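# Carry the paper-filled crate onto the yellow-taped spot

## Task

Bring the crate onto the area outlined in yellow tape. At the end it must stand upright and level, with its whole footprint inside the taped outline and none of it overlapping the tape. Every piece of paper must still be inside it. If the crate topples or ends up tilted, the task fails. It must stay in place without the robot holding or propping it.

## Robot and tools

Robot: a Hello Robot Stretch 4 with one arm. It has an omni-wheel base, a mast carrying a lift, a telescoping arm that reaches forward, a wrist with yaw, pitch and roll, and a two-finger gripper. It stands about 1.6 m tall, and no part of the base rim is more than 0.23 m from the base origin. Four cameras ride on the robot: head_camera, head_left_camera, head_right_camera (on the head) and wrist_camera (on the gripper).

Frames: the base frame sits on the floor under the base centre, with x forward, y to the left and z up. hand_pose, a point between the open fingertips, is reported in this frame, and its printed value may be slightly wrong. With all wrist joints at zero, the hand's axes line up with the base frame. The odometry frame is where the base frame was when the scene began. base_odometry counts wheel rotation only, so slipping shows up as travel. Its heading runs from -3.142 to 3.142, positive to the left.

execute_actions(actions, cameras): actions is a list holding one action, or empty to just fetch the state and pictures. An action may contain:
- base: exactly one relative command, measured from where the base last reported itself. translate_m moves straight, -2 to 2 m, forward positive. strafe_m moves sideways, -2 to 2 m, left positive. rotate_rad turns in place, -3.2 to 3.2 rad, counter-clockwise (left) positive.
- joints: absolute targets, keyed by name, each optional. lift_m 0 to 1.2 m. arm_m is the extension, 0 to 0.55 m. wrist_yaw_rad -1.134 to 4.276 (0 points forward, positive turns left, 3.14 folds it back, and above 3.4 the arm may block it). wrist_pitch_rad -1.117 to 4.259 (0 level, 1.57 points down). wrist_roll_rad -1.117 to 4.259 (positive turns clockwise as seen from behind the gripper). gripper_m is the fingertip gap, -0.038 to 0.141 m; below 0 the fingers squeeze each other. A joint counts as done within ±0.004 for lift, arm and gripper, ±0.02 for yaw and roll, and ±0.05 for pitch. A joint target outside its range is clipped to the limit and the result says so. Any other bad value or unknown key rejects the whole call, and nothing moves.
- pace: "slow", "default", "fast" or "max". Base top speeds at these paces are 0.1/0.3/0.4/0.6 m/s and 1/2/3/4 rad/s. When the lift is above 0.2 the base is slowed further, reaching 0.3 m/s and 1 rad/s at full height.
- contact_limits: {"arm_m": value from 0 (gentlest) to 0.75 (firmest)}, default 0.5. This sets how hard the arm may push before it halts.
- end_of_arm: "enable_torque" must be sent alone. It revives wrist or gripper motors that have shut off.
Motions in one action start at the same time. No action runs longer than 15 s. A joint or the base left out of an action may still be pushing toward an earlier target. cameras is a list of camera names, or "all", or null (all) or [] (none). The "pictures" line gives the order of the returned images.

wait(seconds 0 to 10): lets time pass and returns the state and pictures. zoom_image(camera, region [x0,y0,x1,y1] in pixels, origin top-left, at most 504x504) gives a closer look at that camera's latest full image. read_manual only returns licence text. finished_scene(scene) ends the current scene for good and reports whether the task was done. Call it only after the crate is resting by itself. Answering without a tool call also ends things.

Results: base_status and joint_status describe how each motion ended. "done" for the base means the wheels completed their turns, even if they slipped. "off_target" means it stopped short and may still be pushing. "contact_stop_at_<key>" means it hit something; that part then holds or goes slack, and a slack lift may sink or slack wheels may roll. "limit_stop_at_<name>" means a built-in limit halted it. "limit_stop_at_tilt" means the robot leans more than 6 degrees, and lift, arm and wheels ignore commands until it rights itself. "limit_stop_at_own_body" means the robot nearly hit itself. This is likely with pitch below -0.2 combined with roll below -0.4 or above 4. "torque_fault" means a wrist or gripper motor went limp and needs enable_torque. Once a stop is reported, any later movement, wait or finish calls in that same reply are skipped. on_its_own lists things not commanded by this call; there, "held at" gives a target, not a position. turned_by_wheels and turned_by_imu differing by more than about 0.1 rad suggests a collision or slip. base_tilt is given in degrees, with forward and right positive. lidar_m holds 12 distances in 30-degree sectors: the first straight ahead, then counter-clockwise (4th left, 7th behind, 10th right). "-" means nothing seen or closer than 0.25 m. It detects objects from about 0.15 m above the floor upward. wrist_depth_mm is a 7x7 grid of depths in mm, 100 to 2000. motor_effort is in percent, positive toward higher joint values, with the peak in brackets. For wheels, positive turns the base right. A firm grip usually shows as a change in the gripper effort. A load shifts the pitch effort away from 0.

Gripping: command gripper_m below the crate edge's width. Squeezing harder pulls the object toward the wrist a little. If the fingertips snag on a surface, raise the lift. To unfold the wrist at the start, send lift_m 0.4 with wrist_yaw_rad 0.

Cautions: do not turn or drive carrying over 1 kg with arm_m above 0.2, especially at fast paces, because the robot can tip. Avoid long, strong pushes or pulls, especially with the gripper high or a high contact limit. Don't press the gripper into things with base or arm moves, which causes torque faults. Don't drop, slam or spill the crate. Loose objects may sometimes get a small push from outside. Camera calibration matrices are supplied and are roughly accurate.

Each tool is called after ">>>" by a JSON object that holds its "fn" and its "kwargs".

## Session

>>> {"fn": "execute_actions", "kwargs": {"actions": []}}

Scene clock: 0.00 s.
base_odometry: x=+0.000 y=+0.000 heading=+0.000 (m, m, rad; odometry frame)
turned_by_wheels: +0.000 (rad since the last result)
turned_by_imu: +0.000 (rad since the last result)
base_tilt: forward=-0.8 right=+0.1 (deg)
lidar_m: 2.89 2.79 2.10 2.10 1.99 1.36 0.99 0.93 0.99 1.34 2.07 2.12
base_status: not commanded
joint_positions: lift_m=+0.226 arm_m=+0.003 wrist_yaw_rad=+3.115 wrist_pitch_rad=+0.018 wrist_roll_rad=+0.010 gripper_m=+0.057
joint_status: not commanded
motor_effort: lift_m=+19 arm_m=+0 wrist_yaw_rad=+0 wrist_pitch_rad=-2 wrist_roll_rad=-2 gripper_m=-3 wheel_0=+0 wheel_1=+0 wheel_2=+0 (%)
hand_pose: x=-0.1126 y=+0.0952 z=+0.3987 quat_wxyz=(+0.014, -0.009, +0.005, +1.000) (m; base frame)
wrist_depth_mm: - 136 1160 1336 1576 1983 - / - 136 1160 1336 1576 1983 - / - 129 217 1336 1618 1921 - / 112 134 281 1336 1576 1983 - / 878 991 1160 1336 1618 1921 - / 904 1008 211 1281 1537 1808 1983 / 891 946 1042 1078 189 1229 1205
pictures: head_camera, head_left_camera, head_right_camera, wrist_camera
Images, in order (width x height): head_camera 420x560, head_left_camera 420x672, head_right_camera 420x672, wrist_camera 616x392.

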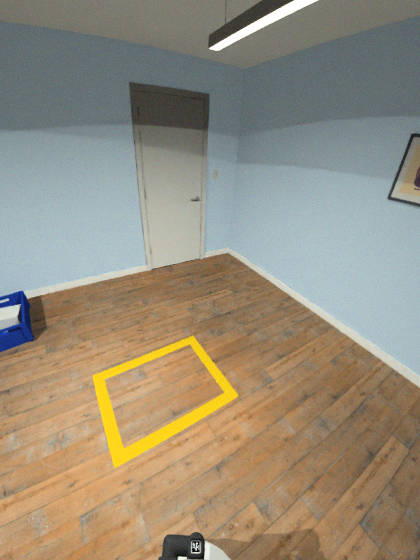

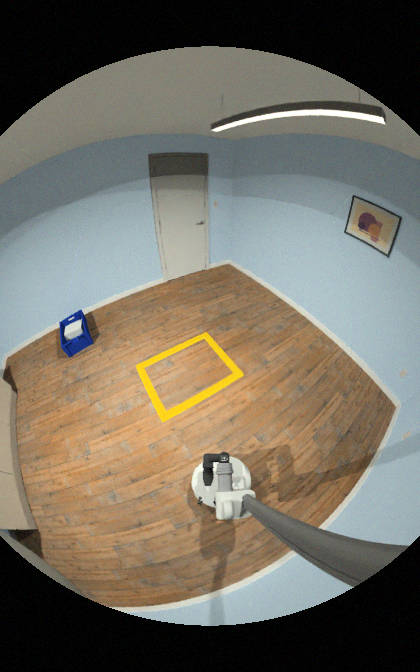

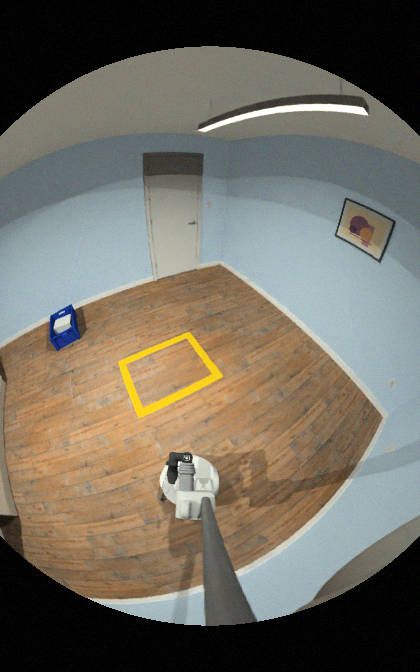

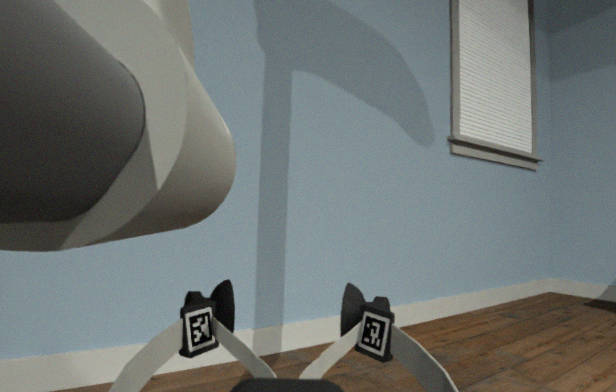

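>>> {"fn": "execute_actions", "kwargs": {"actions": [{"base":{"rotate_rad":0.55},"joints":{"lift_m":0.4,"wrist_yaw_rad":0,"gripper_m":0.12},"pace":"fast"}], "cameras": []}}

>>> {"fn": "execute_actions", "kwargs": {"actions": [{"base":{"strafe_m":0.78},"joints":{"wrist_pitch_rad":1.0},"pace":"fast"}], "cameras": []}}

>>> {"fn": "execute_actions", "kwargs": {"actions": [{"base":{"translate_m":1.1},"pace":"fast"}]}}

Scene clock: 3.50 s.
base_odometry: x=+0.000 y=+0.000 heading=+0.550 (m, m, rad; odometry frame)
turned_by_wheels: +0.550 (rad since the last result)
turned_by_imu: +0.541 (rad since the last result)
base_tilt: forward=-0.8 right=+0.1 (deg)
lidar_m: 2.47 2.08 2.09 1.98 1.32 0.98 0.94 1.00 1.40 2.07 2.17 2.86
base_status: done
joint_positions: lift_m=+0.400 arm_m=+0.003 wrist_yaw_rad=+0.000 wrist_pitch_rad=+0.018 wrist_roll_rad=+0.010 gripper_m=+0.120
joint_status: all done
motor_effort: lift_m=+21(21) arm_m=+0(0) wrist_yaw_rad=-2(10) wrist_pitch_rad=-5(4) wrist_roll_rad=-2(1) gripper_m=+0(1) wheel_0=-1(7) wheel_1=-1(4) wheel_2=-1(6) (%)
hand_pose: x=+0.4619 y=-0.0873 z=+0.5728 quat_wxyz=(+1.000, +0.005, +0.009, +0.000) (m; base frame)
wrist_depth_mm: - - - - - - - / - - - - - - - / - - - - - - - / - - - - - - - / - - - - - - - / 1756 208 - - - - - / 1464 1366 1430 1366 1464 1576 1618
pictures: none
No camera images: the call's "cameras" was empty. Leave "cameras" out to get every camera's image.

Scene clock: 6.67 s.
base_odometry: x=-0.408 y=+0.665 heading=+0.550 (m, m, rad; odometry frame)
turned_by_wheels: +0.000 (rad since the last result)
turned_by_imu: +0.000 (rad since the last result)
base_tilt: forward=-0.8 right=+0.0 (deg)
lidar_m: 1.97 1.75 1.26 1.21 1.24 0.97 0.92 0.96 1.39 2.87 3.02 2.90
base_status: done
joint_positions: lift_m=+0.400 arm_m=+0.003 wrist_yaw_rad=+0.000 wrist_pitch_rad=+1.001 wrist_roll_rad=+0.010 gripper_m=+0.120
joint_status: all done
motor_effort: lift_m=+21(21) arm_m=+0(0) wrist_yaw_rad=+1(1) wrist_pitch_rad=+0(3) wrist_roll_rad=-1(1) gripper_m=+0(4) wheel_0=+0(11) wheel_1=+0(16) wheel_2=-1(1) (%)
hand_pose: x=+0.3291 y=-0.0874 z=+0.3352 quat_wxyz=(+0.877, +0.005, +0.480, -0.003) (m; base frame)
wrist_depth_mm: 931 960 960 1008 1008 1042 1078 / 820 831 854 866 878 904 931 / 732 741 750 768 778 798 809 / 654 661 676 691 691 707 723 / 597 603 609 621 627 640 647 / 539 208 559 569 559 585 585 / 500 500 504 508 517 535 539
pictures: none
No camera images: the call's "cameras" was empty. Leave "cameras" out to get every camera's image.

Scene clock: 10.77 s.
base_odometry: x=+0.530 y=+1.240 heading=+0.550 (m, m, rad; odometry frame)
turned_by_wheels: +0.000 (rad since the last result)
turned_by_imu: -0.002 (rad since the last result)
base_tilt: forward=-0.8 right=+0.1 (deg)
lidar_m: 0.86 1.78 1.25 1.20 1.27 2.11 2.02 2.13 2.96 2.87 2.38 1.76
base_status: done
joint_positions: lift_m=+0.400 arm_m=+0.003 wrist_yaw_rad=+0.000 wrist_pitch_rad=+1.001 wrist_roll_rad=+0.010 gripper_m=+0.120
joint_status: not commanded
motor_effort: lift_m=+21(21) arm_m=+0(0) wrist_yaw_rad=-1(1) wrist_pitch_rad=-2(1) wrist_roll_rad=-2(1) gripper_m=-3(0) wheel_0=+0(5) wheel_1=-2(7) wheel_2=+1(9) (%)
hand_pose: x=+0.3290 y=-0.0874 z=+0.3352 quat_wxyz=(+0.877, +0.005, +0.480, -0.003) (m; base frame)
wrist_depth_mm: 931 904 707 715 1008 1042 1078 / 820 809 788 798 891 904 931 / 732 741 750 768 768 798 809 / 647 661 676 683 699 715 723 / 591 603 615 621 627 640 647 / 544 209 559 564 559 580 585 / 500 496 500 508 517 530 539
pictures: head_camera, head_left_camera, head_right_camera, wrist_camera
camera_calibration (this result's frames):
wrist_camera: T_world_to_cam=[[0.000405736, -0.998927, 0.0463067, -0.113547], [-0.821122, -0.0267625, -0.570124, 0.524267], [0.570752, -0.0377922, -0.820252, 0.308882], [0, 0, 0, 1]] pos_world=[0.254239, -0.0877213, 0.557516]
Images, in order (width x height): head_camera 420x560, head_left_camera 420x672, head_right_camera 420x672, wrist_camera 616x392.

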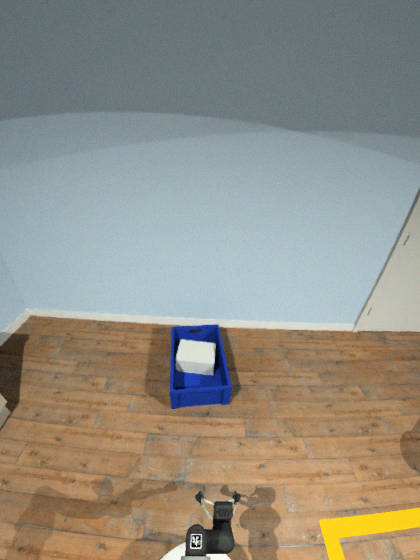

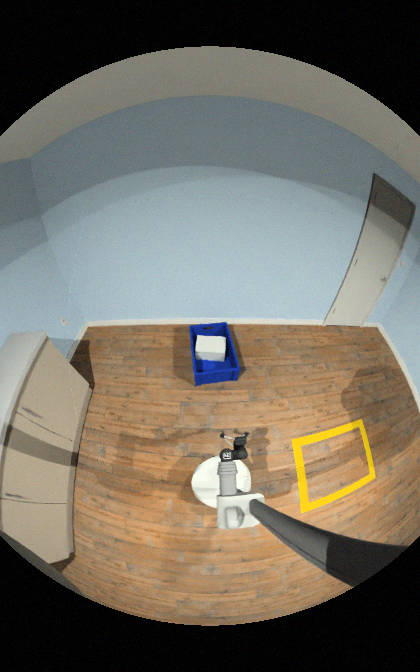

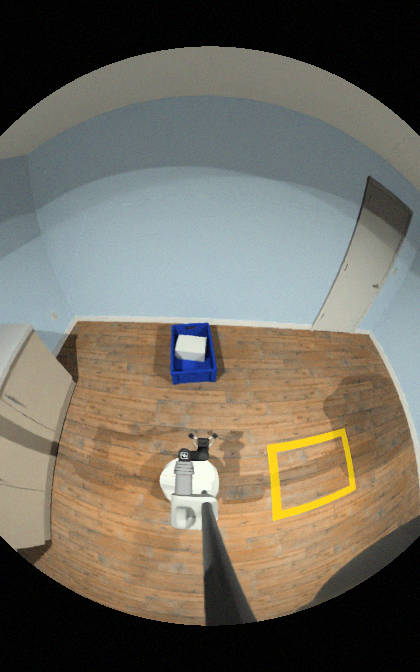

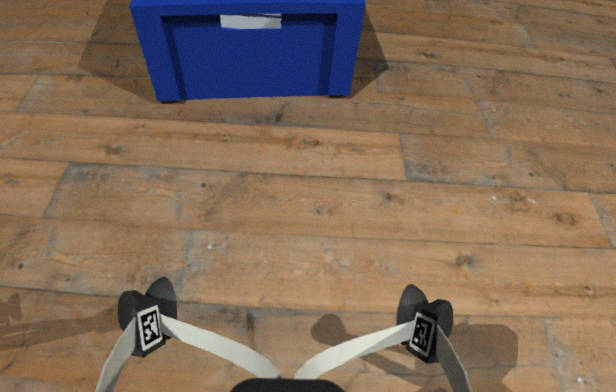

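>>> {"fn": "execute_actions", "kwargs": {"actions": [{"base":{"strafe_m":0.13},"joints":{"lift_m":0.45,"arm_m":0.3,"wrist_pitch_rad":1.57,"wrist_roll_rad":1.57}}], "cameras": []}}

>>> {"fn": "execute_actions", "kwargs": {"actions": [{"base":{"translate_m":0.37}}]}}

Scene clock: 13.80 s.
base_odometry: x=+0.462 y=+1.351 heading=+0.550 (m, m, rad; odometry frame)
turned_by_wheels: +0.000 (rad since the last result)
turned_by_imu: +0.000 (rad since the last result)
base_tilt: forward=-0.8 right=+0.1 (deg)
lidar_m: 0.86 1.78 1.11 1.07 1.14 2.12 2.02 2.13 2.96 3.02 2.36 0.94
base_status: done
joint_positions: lift_m=+0.450 arm_m=+0.299 wrist_yaw_rad=+0.000 wrist_pitch_rad=+1.570 wrist_roll_rad=+1.570 gripper_m=+0.120
joint_status: all done
motor_effort: lift_m=+21(22) arm_m=+8(8) wrist_yaw_rad=-1(2) wrist_pitch_rad=+3(4) wrist_roll_rad=+0(3) gripper_m=-3(2) wheel_0=+2(5) wheel_1=+1(9) wheel_2=+1(0) (%)
hand_pose: x=+0.4699 y=-0.0874 z=+0.3395 quat_wxyz=(+0.501, +0.500, +0.500, -0.499) (m; base frame)
wrist_depth_mm: 554 564 569 574 574 580 591 / 554 559 559 569 574 574 580 / 554 559 564 564 569 574 580 / 544 554 559 564 569 574 574 / 544 549 559 559 564 564 430 / 539 209 549 554 554 512 387 / 539 544 544 162 554 459 375
pictures: none
No camera images: the call's "cameras" was empty. Leave "cameras" out to get every camera's image.

Scene clock: 16.53 s.
base_odometry: x=+0.778 y=+1.544 heading=+0.550 (m, m, rad; odometry frame)
turned_by_wheels: +0.000 (rad since the last result)
turned_by_imu: -0.001 (rad since the last result)
base_tilt: forward=-0.8 right=+0.0 (deg)
lidar_m: 0.49 1.41 1.14 1.08 1.13 1.55 2.41 2.54 3.10 3.02 1.89 0.55
base_status: done
joint_positions: lift_m=+0.450 arm_m=+0.299 wrist_yaw_rad=+0.000 wrist_pitch_rad=+1.570 wrist_roll_rad=+1.570 gripper_m=+0.120
joint_status: not commanded
motor_effort: lift_m=+20(21) arm_m=+8(7) wrist_yaw_rad=-1(2) wrist_pitch_rad=+2(4) wrist_roll_rad=-1(1) gripper_m=+0(3) wheel_0=-1(5) wheel_1=-1(6) wheel_2=+0(10) (%)
hand_pose: x=+0.4699 y=-0.0874 z=+0.3396 quat_wxyz=(+0.501, +0.500, +0.500, -0.499) (m; base frame)
wrist_depth_mm: 342 347 370 569 580 580 585 / 452 480 462 564 574 580 585 / 508 549 554 564 569 574 574 / 469 549 554 564 569 574 574 / 512 549 549 559 564 564 427 / 530 208 549 554 559 517 387 / 488 449 334 162 554 459 373
pictures: head_camera, head_left_camera, head_right_camera, wrist_camera
camera_calibration (this result's frames):
wrist_camera: T_world_to_cam=[[-0.9986, -0.0370809, 0.0377175, 0.442638], [-0.0384792, 0.998572, -0.0370466, 0.183291], [-0.0362899, -0.0384461, -0.998601, 0.577864], [0, 0, 0, 1]] pos_world=[0.470042, -0.144399, 0.567151]
Images, in order (width x height): head_camera 420x560, head_left_camera 420x672, head_right_camera 420x672, wrist_camera 616x392.

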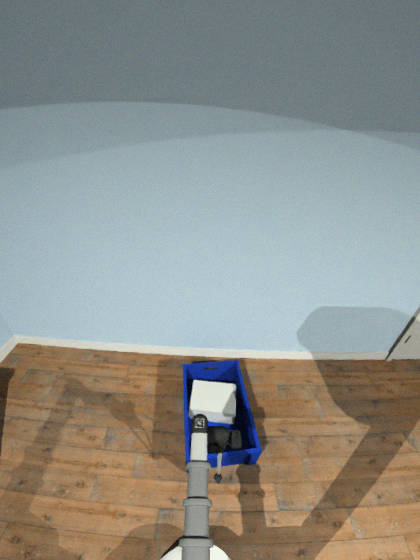

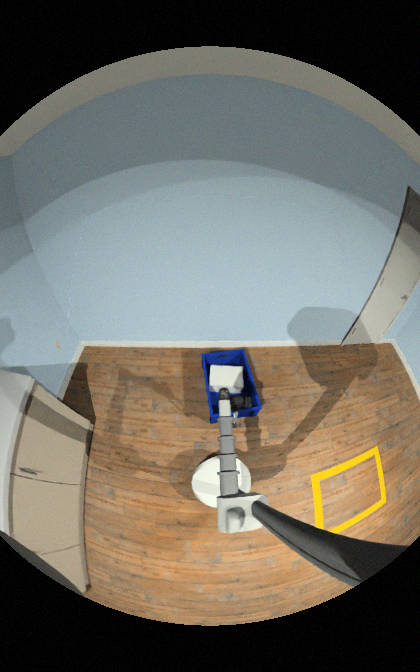

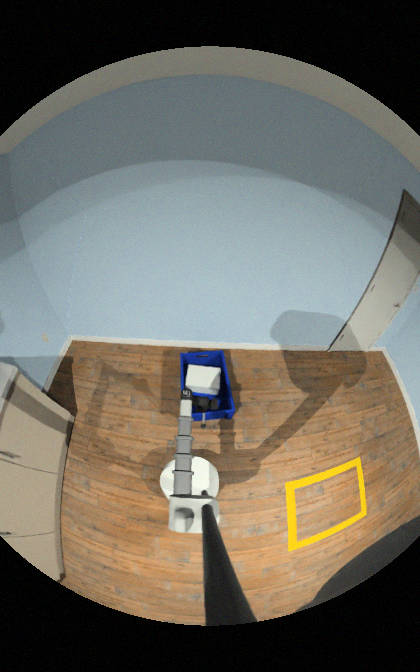

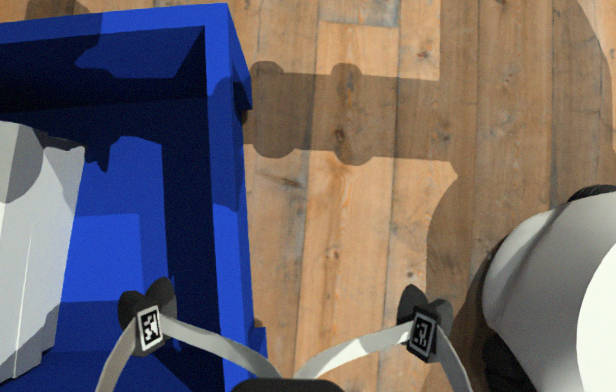

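>>> {"fn": "execute_actions", "kwargs": {"actions": [{"base":{"strafe_m":-0.04},"joints":{"arm_m":0.345,"lift_m":0.37}}], "cameras": []}}

>>> {"fn": "execute_actions", "kwargs": {"actions": [{"joints":{"lift_m":0.31}}], "cameras": ["wrist_camera"]}}

>>> {"fn": "execute_actions", "kwargs": {"actions": [{"joints":{"gripper_m":-0.025}}], "cameras": ["wrist_camera"]}}

>>> {"fn": "execute_actions", "kwargs": {"actions": [{"base":{"translate_m":-0.3},"pace":"slow"}], "cameras": ["wrist_camera","head_camera"]}}

Scene clock: 18.47 s.
base_odometry: x=+0.799 y=+1.510 heading=+0.550 (m, m, rad; odometry frame)
turned_by_wheels: +0.000 (rad since the last result)
turned_by_imu: -0.001 (rad since the last result)
base_tilt: forward=-0.8 right=+0.1 (deg)
lidar_m: 0.48 1.40 1.16 1.13 1.18 1.64 2.39 2.53 3.07 2.99 1.86 0.53
base_status: done
joint_positions: lift_m=+0.370 arm_m=+0.344 wrist_yaw_rad=+0.000 wrist_pitch_rad=+1.570 wrist_roll_rad=+1.570 gripper_m=+0.120
joint_status: all done
motor_effort: lift_m=+17(19) arm_m=+7(9) wrist_yaw_rad=+0(1) wrist_pitch_rad=+2(3) wrist_roll_rad=+0(0) gripper_m=+1(1) wheel_0=+0(6) wheel_1=+0(6) wheel_2=-1(3) (%)
hand_pose: x=+0.5148 y=-0.0874 z=+0.2599 quat_wxyz=(+0.501, +0.500, +0.500, -0.499) (m; base frame)
wrist_depth_mm: 260 263 264 492 492 500 500 / 334 355 342 488 492 496 500 / 469 473 477 484 488 496 500 / 394 469 477 484 488 492 496 / 433 469 473 480 484 492 492 / 449 209 469 477 484 484 452 / 459 462 466 162 477 484 462
pictures: none
No camera images: the call's "cameras" was empty. Leave "cameras" out to get every camera's image.

Scene clock: 19.63 s.
base_odometry: x=+0.799 y=+1.510 heading=+0.550 (m, m, rad; odometry frame)
turned_by_wheels: +0.000 (rad since the last result)
turned_by_imu: +0.000 (rad since the last result)
base_tilt: forward=-0.7 right=+0.0 (deg)
lidar_m: 0.50 1.40 1.18 1.12 1.16 1.62 2.38 2.55 3.08 2.98 1.87 0.56
base_status: not commanded
joint_positions: lift_m=+0.310 arm_m=+0.344 wrist_yaw_rad=+0.000 wrist_pitch_rad=+1.570 wrist_roll_rad=+1.570 gripper_m=+0.120
joint_status: all done
motor_effort: lift_m=+16(16) arm_m=+7(8) wrist_yaw_rad=-1(1) wrist_pitch_rad=+2(2) wrist_roll_rad=+0(1) gripper_m=-3(2) wheel_0=+1(1) wheel_1=+0(0) wheel_2=-1(1) (%)
hand_pose: x=+0.5148 y=-0.0874 z=+0.1999 quat_wxyz=(+0.501, +0.500, +0.500, -0.499) (m; base frame)
wrist_depth_mm: 244 255 242 430 433 436 442 / 334 353 315 427 430 436 439 / 413 413 418 424 427 433 436 / 404 413 415 421 424 427 430 / 404 410 410 418 424 427 433 / 404 209 413 418 421 421 427 / 402 404 407 162 418 421 427
pictures: wrist_camera
camera_calibration (this result's frames):
wrist_camera: T_world_to_cam=[[-0.9986, -0.0369777, 0.0378228, 0.492759], [-0.0383798, 0.998576, -0.0370426, 0.179793], [-0.0363992, -0.0384424, -0.998598, 0.440063], [0, 0, 0, 1]] pos_world=[0.514987, -0.144399, 0.427468]
Images, in order (width x height): wrist_camera 616x392.

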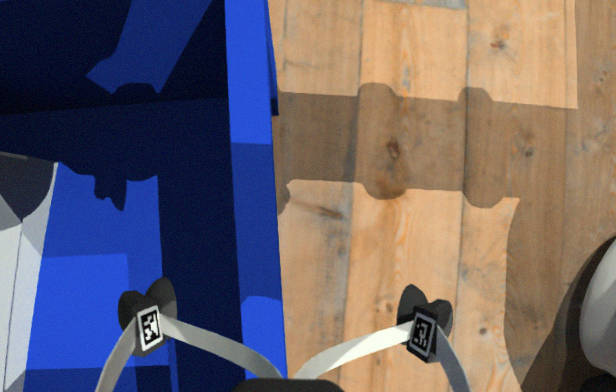

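Scene clock: 21.87 s.
base_odometry: x=+0.799 y=+1.510 heading=+0.550 (m, m, rad; odometry frame)
turned_by_wheels: +0.000 (rad since the last result)
turned_by_imu: +0.000 (rad since the last result)
base_tilt: forward=-0.8 right=+0.2 (deg)
lidar_m: 0.49 1.40 1.18 1.12 1.17 1.64 2.41 2.52 3.08 2.97 1.87 0.55
base_status: not commanded
joint_positions: lift_m=+0.309 arm_m=+0.344 wrist_yaw_rad=+0.007 wrist_pitch_rad=+1.559 wrist_roll_rad=+1.568 gripper_m=-0.024
joint_status: all done
on_its_own: wrist_yaw_rad is at rest, and its effort (-20) is outside its rest range (-13 to +13); wrist_pitch_rad is at rest, and its effort (+33) is outside its rest range (-23 to +23)
motor_effort: lift_m=+31(31) arm_m=+3(7) wrist_yaw_rad=-20(23) wrist_pitch_rad=+33(51) wrist_roll_rad=+5(4) gripper_m=-27(27) wheel_0=+1(1) wheel_1=-1(0) wheel_2=+6(6) (%)
hand_pose: x=+0.5193 y=-0.0874 z=+0.1988 quat_wxyz=(+0.505, +0.500, +0.500, -0.495) (m; base frame)
wrist_depth_mm: 251 262 259 421 421 427 430 / 347 364 375 418 421 424 427 / 404 407 410 415 421 424 427 / 392 404 407 413 418 421 424 / 399 404 407 415 415 418 421 / 399 399 195 192 415 415 421 / 397 153 190 191 171 415 418
pictures: wrist_camera
camera_calibration (this result's frames):
wrist_camera: T_world_to_cam=[[-0.998591, -0.0454556, 0.0273667, 0.498586], [-0.0464651, 0.998217, -0.0374572, 0.184147], [-0.0256153, -0.038676, -0.998923, 0.433561], [0, 0, 0, 1]] pos_world=[0.517546, -0.144387, 0.426348]
Images, in order (width x height): wrist_camera 616x392.

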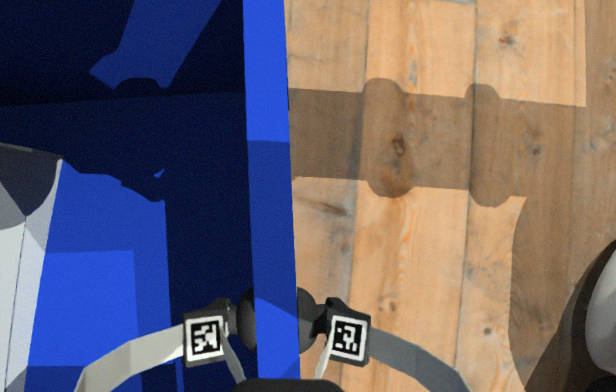

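Scene clock: 26.13 s.
base_odometry: x=+0.543 y=+1.353 heading=+0.550 (m, m, rad; odometry frame)
turned_by_wheels: +0.000 (rad since the last result)
turned_by_imu: +0.000 (rad since the last result)
base_tilt: forward=-0.8 right=+0.1 (deg)
lidar_m: 0.50 1.70 1.17 1.11 1.20 2.19 2.09 2.21 3.06 2.97 2.29 0.53
base_status: done
joint_positions: lift_m=+0.309 arm_m=+0.344 wrist_yaw_rad=+0.005 wrist_pitch_rad=+1.559 wrist_roll_rad=+1.570 gripper_m=-0.024
joint_status: not commanded
on_its_own: wrist_yaw_rad is at rest, and its effort (-14) is outside its rest range (-13 to +13); wrist_pitch_rad is at rest, and its effort (+32) is outside its rest range (-23 to +23)
motor_effort: lift_m=+31(31) arm_m=+3(3) wrist_yaw_rad=-14(23) wrist_pitch_rad=+32(40) wrist_roll_rad=-1(4) gripper_m=-30(30) wheel_0=-2(6) wheel_1=-1(3) wheel_2=+4(12) (%)
hand_pose: x=+0.5191 y=-0.0874 z=+0.1987 quat_wxyz=(+0.504, +0.501, +0.499, -0.496) (m; base frame)
wrist_depth_mm: 266 272 276 421 424 430 430 / 377 384 389 415 421 424 430 / 404 407 410 415 421 424 424 / 389 404 407 415 418 421 424 / 399 404 407 413 415 421 421 / 397 402 199 192 413 418 421 / 394 156 190 191 171 415 418
pictures: head_camera, wrist_camera
camera_calibration (this result's frames):
wrist_camera: T_world_to_cam=[[-0.998754, -0.0418177, 0.0272302, 0.498864], [-0.042823, 0.998381, -0.0374461, 0.182268], [-0.0256202, -0.0385655, -0.998928, 0.433523], [0, 0, 0, 1]] pos_world=[0.517154, -0.144392, 0.426299]
Images, in order (width x height): head_camera 420x560, wrist_camera 616x392.

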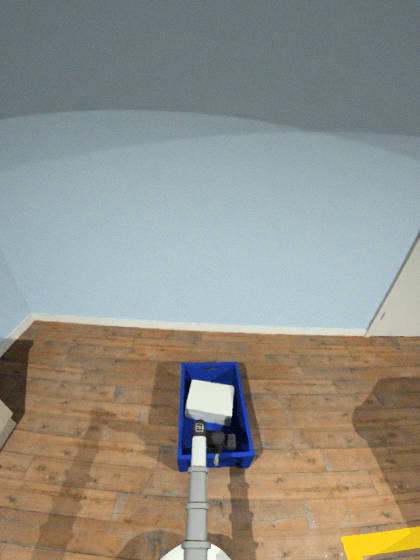

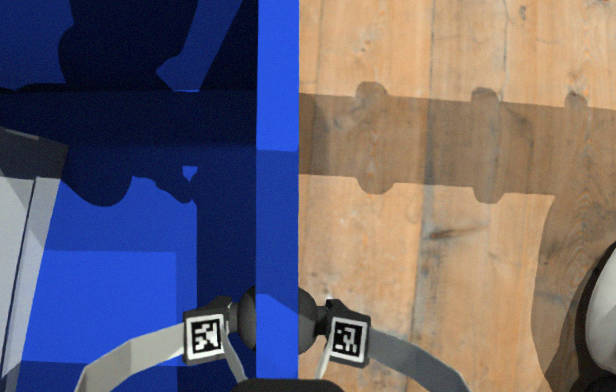

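>>> {"fn": "execute_actions", "kwargs": {"actions": [{"base":{"translate_m":-0.69}}], "cameras": []}}

>>> {"fn": "execute_actions", "kwargs": {"actions": [{"base":{"strafe_m":-0.07},"joints":{"wrist_roll_rad":1.4},"pace":"slow"}], "cameras": []}}

>>> {"fn": "execute_actions", "kwargs": {"actions": [{"base":{"strafe_m":-0.08},"joints":{"wrist_roll_rad":1.22},"pace":"slow"}], "cameras": ["wrist_camera","head_camera"]}}

Scene clock: 30.70 s.
base_odometry: x=-0.045 y=+0.992 heading=+0.550 (m, m, rad; odometry frame)
turned_by_wheels: +0.000 (rad since the last result)
turned_by_imu: +0.001 (rad since the last result)
base_tilt: forward=-0.8 right=+0.1 (deg)
lidar_m: 0.49 1.62 1.17 1.12 1.17 1.46 1.39 1.49 2.08 2.94 3.09 0.54
base_status: done
joint_positions: lift_m=+0.309 arm_m=+0.345 wrist_yaw_rad=+0.004 wrist_pitch_rad=+1.560 wrist_roll_rad=+1.570 gripper_m=-0.024
joint_status: not commanded
on_its_own: wrist_pitch_rad is at rest, and its effort (+29) is outside its rest range (-23 to +23)
motor_effort: lift_m=+32(31) arm_m=+3(3) wrist_yaw_rad=-12(21) wrist_pitch_rad=+29(47) wrist_roll_rad=-2(3) gripper_m=-26(28) wheel_0=+0(5) wheel_1=-1(6) wheel_2=+2(17) (%)
hand_pose: x=+0.5188 y=-0.0874 z=+0.1987 quat_wxyz=(+0.504, +0.502, +0.498, -0.496) (m; base frame)
wrist_depth_mm: 272 276 277 418 424 427 430 / 389 394 394 418 421 427 430 / 402 407 413 415 421 424 424 / 392 404 407 415 418 421 424 / 399 402 404 413 415 418 424 / 399 399 199 191 415 415 421 / 397 155 190 190 172 415 418
pictures: none
No camera images: the call's "cameras" was empty. Leave "cameras" out to get every camera's image.

Scene clock: 32.53 s.
base_odometry: x=-0.008 y=+0.933 heading=+0.551 (m, m, rad; odometry frame)
turned_by_wheels: +0.001 (rad since the last result)
turned_by_imu: +0.001 (rad since the last result)
base_tilt: forward=-0.7 right=+0.2 (deg)
lidar_m: 0.47 1.71 1.23 1.17 1.24 1.45 1.41 1.49 2.07 2.86 3.03 0.55
base_status: done
joint_positions: lift_m=+0.309 arm_m=+0.345 wrist_yaw_rad=+0.002 wrist_pitch_rad=+1.567 wrist_roll_rad=+1.400 gripper_m=-0.024
joint_status: all done
motor_effort: lift_m=+29(31) arm_m=+3(2) wrist_yaw_rad=-5(11) wrist_pitch_rad=+10(29) wrist_roll_rad=-1(11) gripper_m=-21(29) wheel_0=+4(8) wheel_1=+2(6) wheel_2=+3(2) (%)
hand_pose: x=+0.5166 y=-0.0874 z=+0.1989 quat_wxyz=(+0.542, +0.456, +0.540, -0.454) (m; base frame)
wrist_depth_mm: 274 276 276 266 430 430 433 / 397 394 394 329 424 430 433 / 402 410 410 198 424 427 430 / 384 407 410 197 421 424 427 / 399 404 407 415 418 421 427 / 402 402 202 195 415 421 424 / 397 153 183 193 172 418 418
pictures: none
No camera images: the call's "cameras" was empty. Leave "cameras" out to get every camera's image.

Scene clock: 34.47 s.
base_odometry: x=+0.034 y=+0.865 heading=+0.552 (m, m, rad; odometry frame)
turned_by_wheels: +0.001 (rad since the last result)
turned_by_imu: +0.001 (rad since the last result)
base_tilt: forward=-0.7 right=+0.2 (deg)
lidar_m: 0.44 0.68 1.30 1.27 1.33 1.45 1.40 1.47 2.09 2.79 2.96 0.54
base_status: done
joint_positions: lift_m=+0.309 arm_m=+0.345 wrist_yaw_rad=+0.003 wrist_pitch_rad=+1.565 wrist_roll_rad=+1.220 gripper_m=-0.024
joint_status: all done
motor_effort: lift_m=+29(29) arm_m=+3(3) wrist_yaw_rad=-7(8) wrist_pitch_rad=+17(17) wrist_roll_rad=-2(9) gripper_m=-27(23) wheel_0=+6(9) wheel_1=+0(7) wheel_2=+5(5) (%)
hand_pose: x=+0.5174 y=-0.0874 z=+0.1989 quat_wxyz=(+0.582, +0.405, +0.578, -0.403) (m; base frame)
wrist_depth_mm: 274 276 276 265 427 430 433 / 394 397 392 198 424 427 430 / 404 410 413 197 424 427 430 / 387 404 410 418 421 424 427 / 402 404 404 415 418 421 424 / 399 402 200 195 415 421 421 / 397 151 197 193 172 418 421
pictures: head_camera, wrist_camera
camera_calibration (this result's frames):
wrist_camera: T_world_to_cam=[[-0.924667, -0.379312, 0.0333656, 0.428038], [-0.380442, 0.923974, -0.0391946, 0.350725], [-0.0159619, -0.0489357, -0.998674, 0.427686], [0, 0, 0, 1]] pos_world=[0.53605, -0.140771, 0.426584]
Images, in order (width x height): head_camera 420x560, wrist_camera 616x392.

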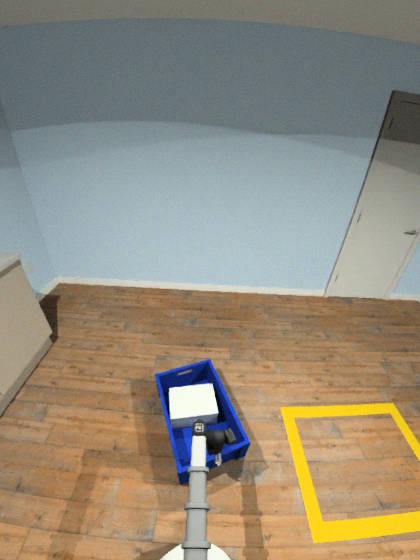

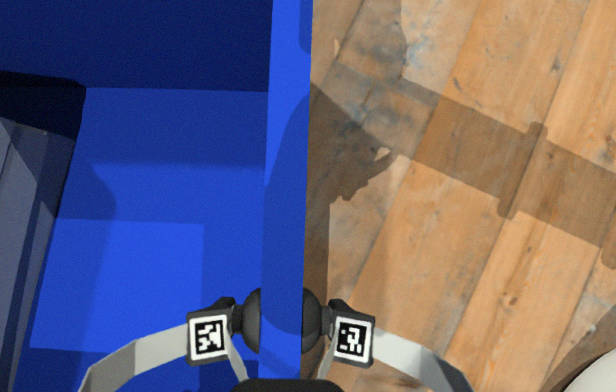

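Low efforts; continue.

>>> {"fn": "execute_actions", "kwargs": {"actions": [{"base":{"strafe_m":-0.15},"joints":{"wrist_roll_rad":0.9}}], "cameras": []}}

>>> {"fn": "execute_actions", "kwargs": {"actions": [{"base":{"strafe_m":-0.2},"joints":{"wrist_roll_rad":0.55}}], "cameras": []}}

>>> {"fn": "execute_actions", "kwargs": {"actions": [{"base":{"strafe_m":-0.3},"joints":{"wrist_roll_rad":0.25}}], "cameras": []}}

>>> {"fn": "execute_actions", "kwargs": {"actions": [{"base":{"strafe_m":-0.55},"joints":{"wrist_roll_rad":0.0}}]}}

Scene clock: 36.80 s.
base_odometry: x=+0.113 y=+0.737 heading=+0.553 (m, m, rad; odometry frame)
turned_by_wheels: +0.001 (rad since the last result)
turned_by_imu: +0.002 (rad since the last result)
base_tilt: forward=-0.7 right=+0.0 (deg)
lidar_m: 0.41 0.46 1.48 1.42 1.51 1.48 1.41 1.51 2.11 2.63 2.78 0.63
base_status: done
joint_positions: lift_m=+0.309 arm_m=+0.345 wrist_yaw_rad=+0.003 wrist_pitch_rad=+1.564 wrist_roll_rad=+0.900 gripper_m=-0.024
joint_status: all done
motor_effort: lift_m=+29(29) arm_m=+2(3) wrist_yaw_rad=-9(8) wrist_pitch_rad=+20(27) wrist_roll_rad=-2(20) gripper_m=-22(25) wheel_0=+7(11) wheel_1=+2(9) wheel_2=+7(10) (%)
hand_pose: x=+0.5176 y=-0.0874 z=+0.1989 quat_wxyz=(+0.639, +0.308, +0.635, -0.306) (m; base frame)
wrist_depth_mm: 274 276 276 201 427 430 433 / 394 394 392 421 424 427 433 / 404 413 413 418 424 427 430 / 389 407 410 418 421 424 424 / 402 404 410 413 415 421 421 / 399 402 199 194 415 418 421 / 397 153 193 193 171 415 418
pictures: none
No camera images: the call's "cameras" was empty. Leave "cameras" out to get every camera's image.

Scene clock: 38.73 s.
base_odometry: x=+0.218 y=+0.567 heading=+0.555 (m, m, rad; odometry frame)
turned_by_wheels: +0.001 (rad since the last result)
turned_by_imu: +0.003 (rad since the last result)
base_tilt: forward=-0.8 right=+0.1 (deg)
lidar_m: 0.34 0.42 1.69 1.61 1.95 1.49 1.42 1.52 2.11 2.43 2.59 0.71
base_status: done
joint_positions: lift_m=+0.309 arm_m=+0.345 wrist_yaw_rad=+0.002 wrist_pitch_rad=+1.565 wrist_roll_rad=+0.550 gripper_m=-0.024
joint_status: all done
motor_effort: lift_m=+29(29) arm_m=+2(2) wrist_yaw_rad=-7(9) wrist_pitch_rad=+16(32) wrist_roll_rad=-2(21) gripper_m=-24(26) wheel_0=+8(16) wheel_1=+2(12) wheel_2=+7(7) (%)
hand_pose: x=+0.5173 y=-0.0874 z=+0.1989 quat_wxyz=(+0.683, +0.192, +0.679, -0.191) (m; base frame)
wrist_depth_mm: 276 277 276 201 430 433 436 / 394 394 389 421 427 430 436 / 402 410 410 421 424 427 427 / 392 407 410 415 418 427 427 / 404 407 407 415 418 421 424 / 399 402 195 195 418 418 421 / 394 156 192 193 168 415 418
pictures: none
No camera images: the call's "cameras" was empty. Leave "cameras" out to get every camera's image.

Scene clock: 41.07 s.
base_odometry: x=+0.376 y=+0.313 heading=+0.556 (m, m, rad; odometry frame)
turned_by_wheels: +0.001 (rad since the last result)
turned_by_imu: +0.005 (rad since the last result)
base_tilt: forward=-0.8 right=+0.0 (deg)
lidar_m: 0.33 0.38 0.64 1.91 1.97 1.49 1.42 1.52 2.17 2.15 2.28 2.37
base_status: done
joint_positions: lift_m=+0.309 arm_m=+0.345 wrist_yaw_rad=+0.003 wrist_pitch_rad=+1.569 wrist_roll_rad=+0.249 gripper_m=-0.024
joint_status: all done
motor_effort: lift_m=+28(29) arm_m=+2(2) wrist_yaw_rad=-6(7) wrist_pitch_rad=+4(33) wrist_roll_rad=+4(17) gripper_m=-27(27) wheel_0=+11(22) wheel_1=+3(6) wheel_2=+5(11) (%)
hand_pose: x=+0.5161 y=-0.0874 z=+0.1990 quat_wxyz=(+0.702, +0.087, +0.701, -0.087) (m; base frame)
wrist_depth_mm: 273 274 273 424 430 433 436 / 394 392 387 424 424 430 433 / 407 410 413 418 424 424 430 / 392 407 413 418 418 424 427 / 399 404 407 413 415 421 424 / 399 402 195 194 415 418 424 / 397 154 191 193 171 418 418
pictures: none
No camera images: the call's "cameras" was empty. Leave "cameras" out to get every camera's image.

Scene clock: 44.23 s.
base_odometry: x=+0.667 y=-0.154 heading=+0.558 (m, m, rad; odometry frame)
turned_by_wheels: +0.002 (rad since the last result)
turned_by_imu: +0.010 (rad since the last result)
base_tilt: forward=-0.7 right=+0.1 (deg)
lidar_m: 0.31 0.35 0.46 2.47 2.01 1.51 1.46 1.53 1.66 1.59 1.71 2.33
base_status: done
joint_positions: lift_m=+0.309 arm_m=+0.345 wrist_yaw_rad=+0.001 wrist_pitch_rad=+1.569 wrist_roll_rad=+0.000 gripper_m=-0.024
joint_status: all done
motor_effort: lift_m=+27(28) arm_m=+2(2) wrist_yaw_rad=-2(6) wrist_pitch_rad=+4(22) wrist_roll_rad=-1(15) gripper_m=-26(27) wheel_0=+10(24) wheel_1=+5(6) wheel_2=+6(12) (%)
hand_pose: x=+0.5159 y=-0.0874 z=+0.1990 quat_wxyz=(+0.708, +0.000, +0.707, +0.000) (m; base frame)
wrist_depth_mm: 285 281 276 263 430 433 436 / 407 404 392 200 427 430 433 / 402 407 413 421 424 427 430 / 392 407 413 413 421 424 427 / 402 404 407 413 415 424 424 / 399 402 194 195 413 421 421 / 397 155 192 193 170 415 418
pictures: head_camera, head_left_camera, head_right_camera, wrist_camera
camera_calibration (this result's frames):
wrist_camera: T_world_to_cam=[[0.0363532, -0.998587, 0.0387689, -0.124319], [-0.998546, -0.0378421, -0.0383866, 0.584842], [0.0397994, -0.037317, -0.998511, 0.399972], [0, 0, 0, 1]] pos_world=[0.572592, -0.087086, 0.426646]
Images, in order (width x height): head_camera 420x560, head_left_camera 420x672, head_right_camera 420x672, wrist_camera 616x392.

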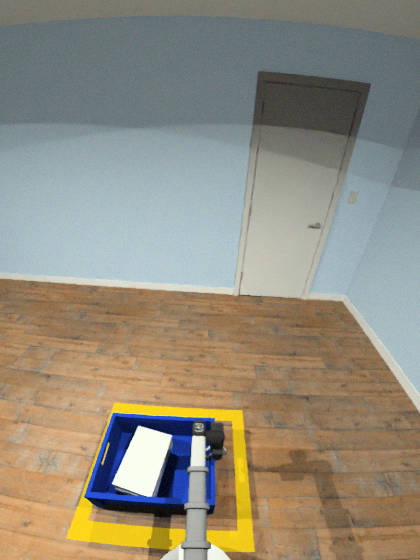

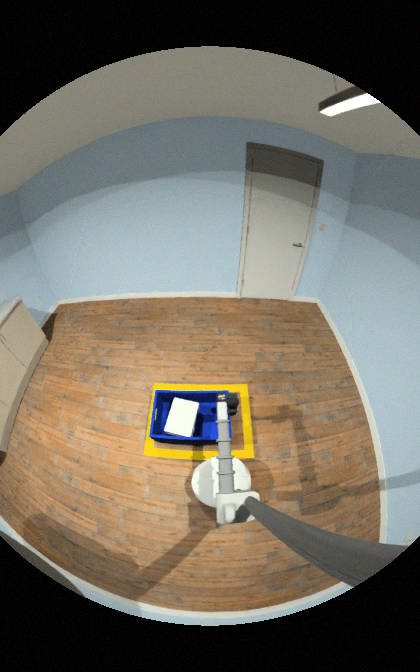

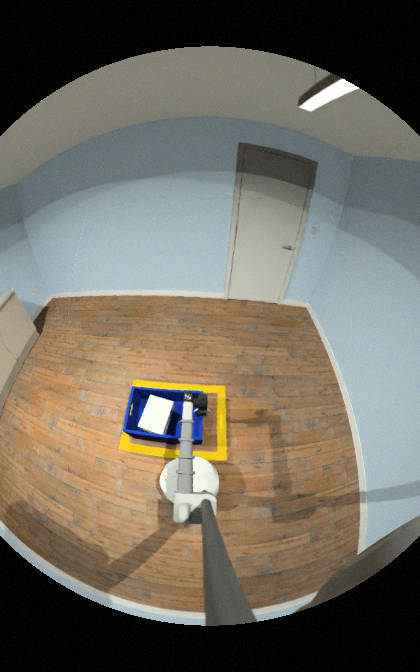

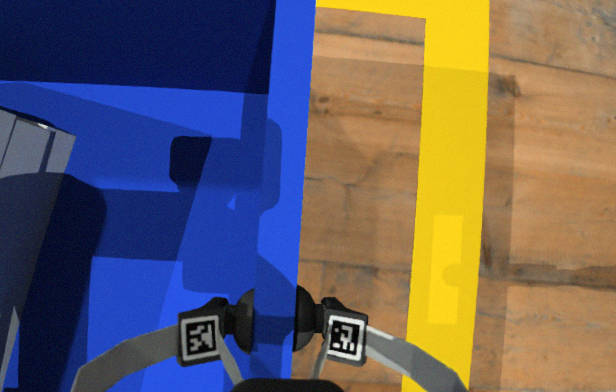

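>>> {"fn": "execute_actions", "kwargs": {"actions": [{"base":{"strafe_m":-0.055},"joints":{"wrist_roll_rad":-0.02}}], "cameras": []}}

>>> {"fn": "execute_actions", "kwargs": {"actions": [{"joints":{"gripper_m":0.07}}], "cameras": []}}

>>> {"fn": "execute_actions", "kwargs": {"actions": [{"joints":{"lift_m":0.8},"pace":"fast"}], "cameras": []}}

>>> {"fn": "execute_actions", "kwargs": {"actions": [{"base":{"strafe_m":0.55},"joints":{"arm_m":0.27},"pace":"fast"}]}}

Scene clock: 46.60 s.
base_odometry: x=+0.696 y=-0.200 heading=+0.559 (m, m, rad; odometry frame)
turned_by_wheels: +0.001 (rad since the last result)
turned_by_imu: +0.001 (rad since the last result)
base_tilt: forward=-0.7 right=+0.1 (deg)
lidar_m: 0.32 0.35 0.48 2.52 1.98 1.52 1.46 1.56 1.59 1.54 1.64 2.31
base_status: done
joint_positions: lift_m=+0.309 arm_m=+0.345 wrist_yaw_rad=+0.000 wrist_pitch_rad=+1.570 wrist_roll_rad=-0.019 gripper_m=-0.024
joint_status: all done
motor_effort: lift_m=+28(28) arm_m=+3(2) wrist_yaw_rad=-1(1) wrist_pitch_rad=+3(6) wrist_roll_rad=-3(8) gripper_m=-23(27) wheel_0=+7(26) wheel_1=+3(4) wheel_2=+3(10) (%)
hand_pose: x=+0.5159 y=-0.0874 z=+0.1990 quat_wxyz=(+0.708, -0.007, +0.707, +0.007) (m; base frame)
wrist_depth_mm: 290 285 277 202 430 433 436 / 407 413 397 384 427 433 436 / 382 413 413 415 427 427 433 / 389 407 413 198 418 427 427 / 399 404 407 415 418 424 427 / 399 402 199 195 418 418 424 / 394 156 192 193 171 418 421
pictures: none
No camera images: the call's "cameras" was empty. Leave "cameras" out to get every camera's image.

Scene clock: 48.27 s.
base_odometry: x=+0.696 y=-0.200 heading=+0.558 (m, m, rad; odometry frame)
turned_by_wheels: -0.001 (rad since the last result)
turned_by_imu: -0.001 (rad since the last result)
base_tilt: forward=-0.7 right=+0.1 (deg)
lidar_m: 0.31 0.33 0.47 2.52 1.98 1.51 1.44 1.57 1.60 1.51 1.65 2.32
base_status: not commanded
joint_positions: lift_m=+0.310 arm_m=+0.345 wrist_yaw_rad=+0.000 wrist_pitch_rad=+1.571 wrist_roll_rad=-0.020 gripper_m=+0.070
joint_status: all done
motor_effort: lift_m=+19(27) arm_m=+2(2) wrist_yaw_rad=+2(3) wrist_pitch_rad=+1(13) wrist_roll_rad=-3(4) gripper_m=-4(24) wheel_0=+2(7) wheel_1=+0(3) wheel_2=+0(3) (%)
hand_pose: x=+0.5155 y=-0.0874 z=+0.1997 quat_wxyz=(+0.707, -0.007, +0.707, +0.007) (m; base frame)
wrist_depth_mm: 282 279 272 244 436 442 449 / 410 402 384 430 433 439 449 / 404 413 418 424 430 436 442 / 399 413 415 421 427 433 436 / 402 407 413 421 424 430 436 / 402 404 208 418 421 427 430 / 397 399 300 198 192 424 427
pictures: none
No camera images: the call's "cameras" was empty. Leave "cameras" out to get every camera's image.

Scene clock: 50.57 s.
base_odometry: x=+0.696 y=-0.200 heading=+0.558 (m, m, rad; odometry frame)
turned_by_wheels: +0.000 (rad since the last result)
turned_by_imu: -0.001 (rad since the last result)
base_tilt: forward=-0.8 right=+0.1 (deg)
lidar_m: 0.30 0.35 0.47 2.53 1.98 1.51 1.45 1.57 1.60 1.52 1.64 2.31
base_status: not commanded
joint_positions: lift_m=+0.800 arm_m=+0.345 wrist_yaw_rad=+0.000 wrist_pitch_rad=+1.570 wrist_roll_rad=-0.020 gripper_m=+0.070
joint_status: all done
motor_effort: lift_m=+21(24) arm_m=+2(2) wrist_yaw_rad=+0(1) wrist_pitch_rad=+2(0) wrist_roll_rad=-2(3) gripper_m=-3(4) wheel_0=+2(3) wheel_1=+1(1) wheel_2=+0(0) (%)
hand_pose: x=+0.5156 y=-0.0874 z=+0.6896 quat_wxyz=(+0.707, -0.007, +0.707, +0.007) (m; base frame)
wrist_depth_mm: 904 917 931 931 931 960 976 / 891 904 917 931 946 960 960 / 759 778 866 917 917 931 960 / 768 732 904 917 917 931 946 / 723 732 891 917 917 931 946 / 723 732 759 904 917 917 931 / 866 668 676 891 192 917 917
pictures: none
No camera images: the call's "cameras" was empty. Leave "cameras" out to get every camera's image.

Scene clock: 53.20 s.
base_odometry: x=+0.405 y=+0.266 heading=+0.558 (m, m, rad; odometry frame)
turned_by_wheels: +0.000 (rad since the last result)
turned_by_imu: +0.000 (rad since the last result)
base_tilt: forward=-0.7 right=+0.1 (deg)
lidar_m: 0.31 2.42 2.06 1.97 1.95 1.49 1.42 1.52 2.16 2.08 0.45 0.35
base_status: done
joint_positions: lift_m=+0.800 arm_m=+0.271 wrist_yaw_rad=+0.000 wrist_pitch_rad=+1.570 wrist_roll_rad=-0.020 gripper_m=+0.070
joint_status: all done
motor_effort: lift_m=+20(20) arm_m=-7(8) wrist_yaw_rad=+1(0) wrist_pitch_rad=+1(1) wrist_roll_rad=-2(1) gripper_m=-4(4) wheel_0=+1(11) wheel_1=-1(9) wheel_2=-1(0) (%)
hand_pose: x=+0.4424 y=-0.0874 z=+0.6897 quat_wxyz=(+0.707, -0.007, +0.707, +0.007) (m; base frame)
wrist_depth_mm: 904 917 931 946 946 960 960 / 891 917 917 931 946 960 960 / 891 904 917 878 768 842 798 / 878 904 904 904 768 931 778 / 878 891 891 759 750 917 768 / 866 878 683 878 691 878 788 / 866 854 699 842 192 917 931
pictures: head_camera, head_left_camera, head_right_camera, wrist_camera
camera_calibration (this result's frames):
wrist_camera: T_world_to_cam=[[0.0553272, -0.997716, 0.0387531, -0.148975], [-0.997678, -0.056786, -0.0376124, 0.527674], [0.0397271, -0.0365821, -0.998541, 0.89294], [0, 0, 0, 1]] pos_world=[0.499217, -0.0860048, 0.917257]
Images, in order (width x height): head_camera 420x560, head_left_camera 420x672, head_right_camera 420x672, wrist_camera 616x392.

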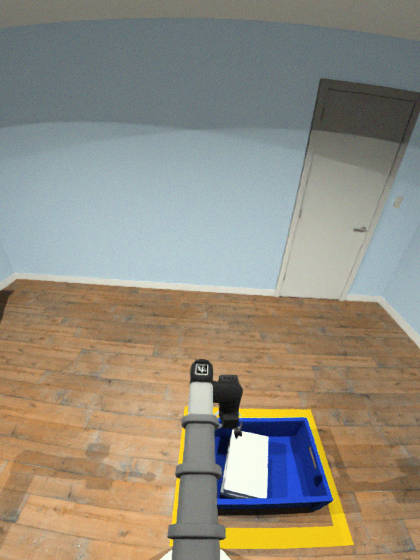

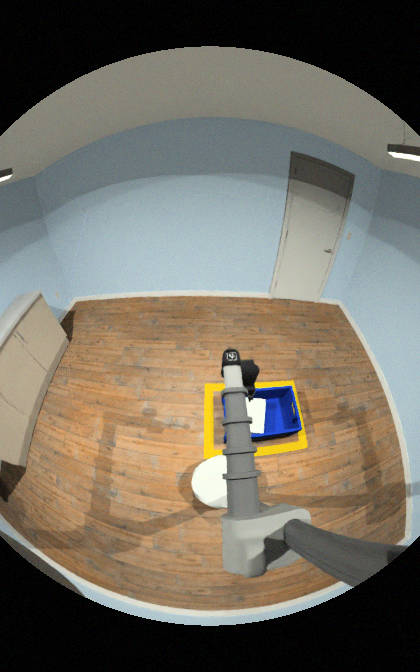

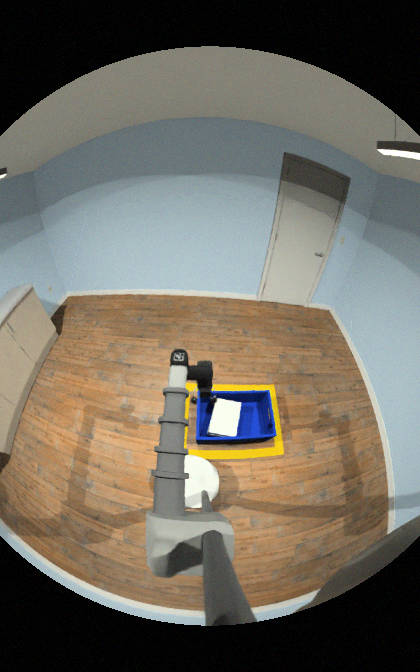

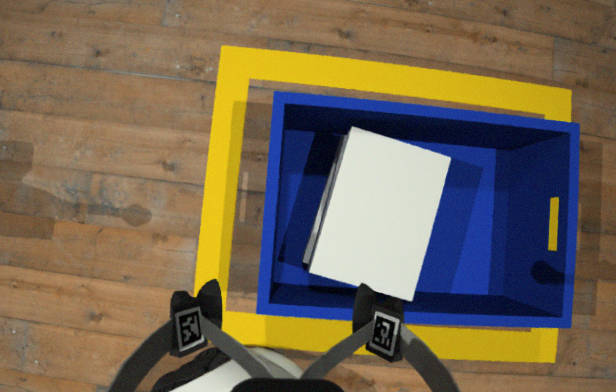

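Inside on all sides.

>>> {"fn": "finished_scene", "kwargs": {"scene": 1}}

The scene is finished: the task was done.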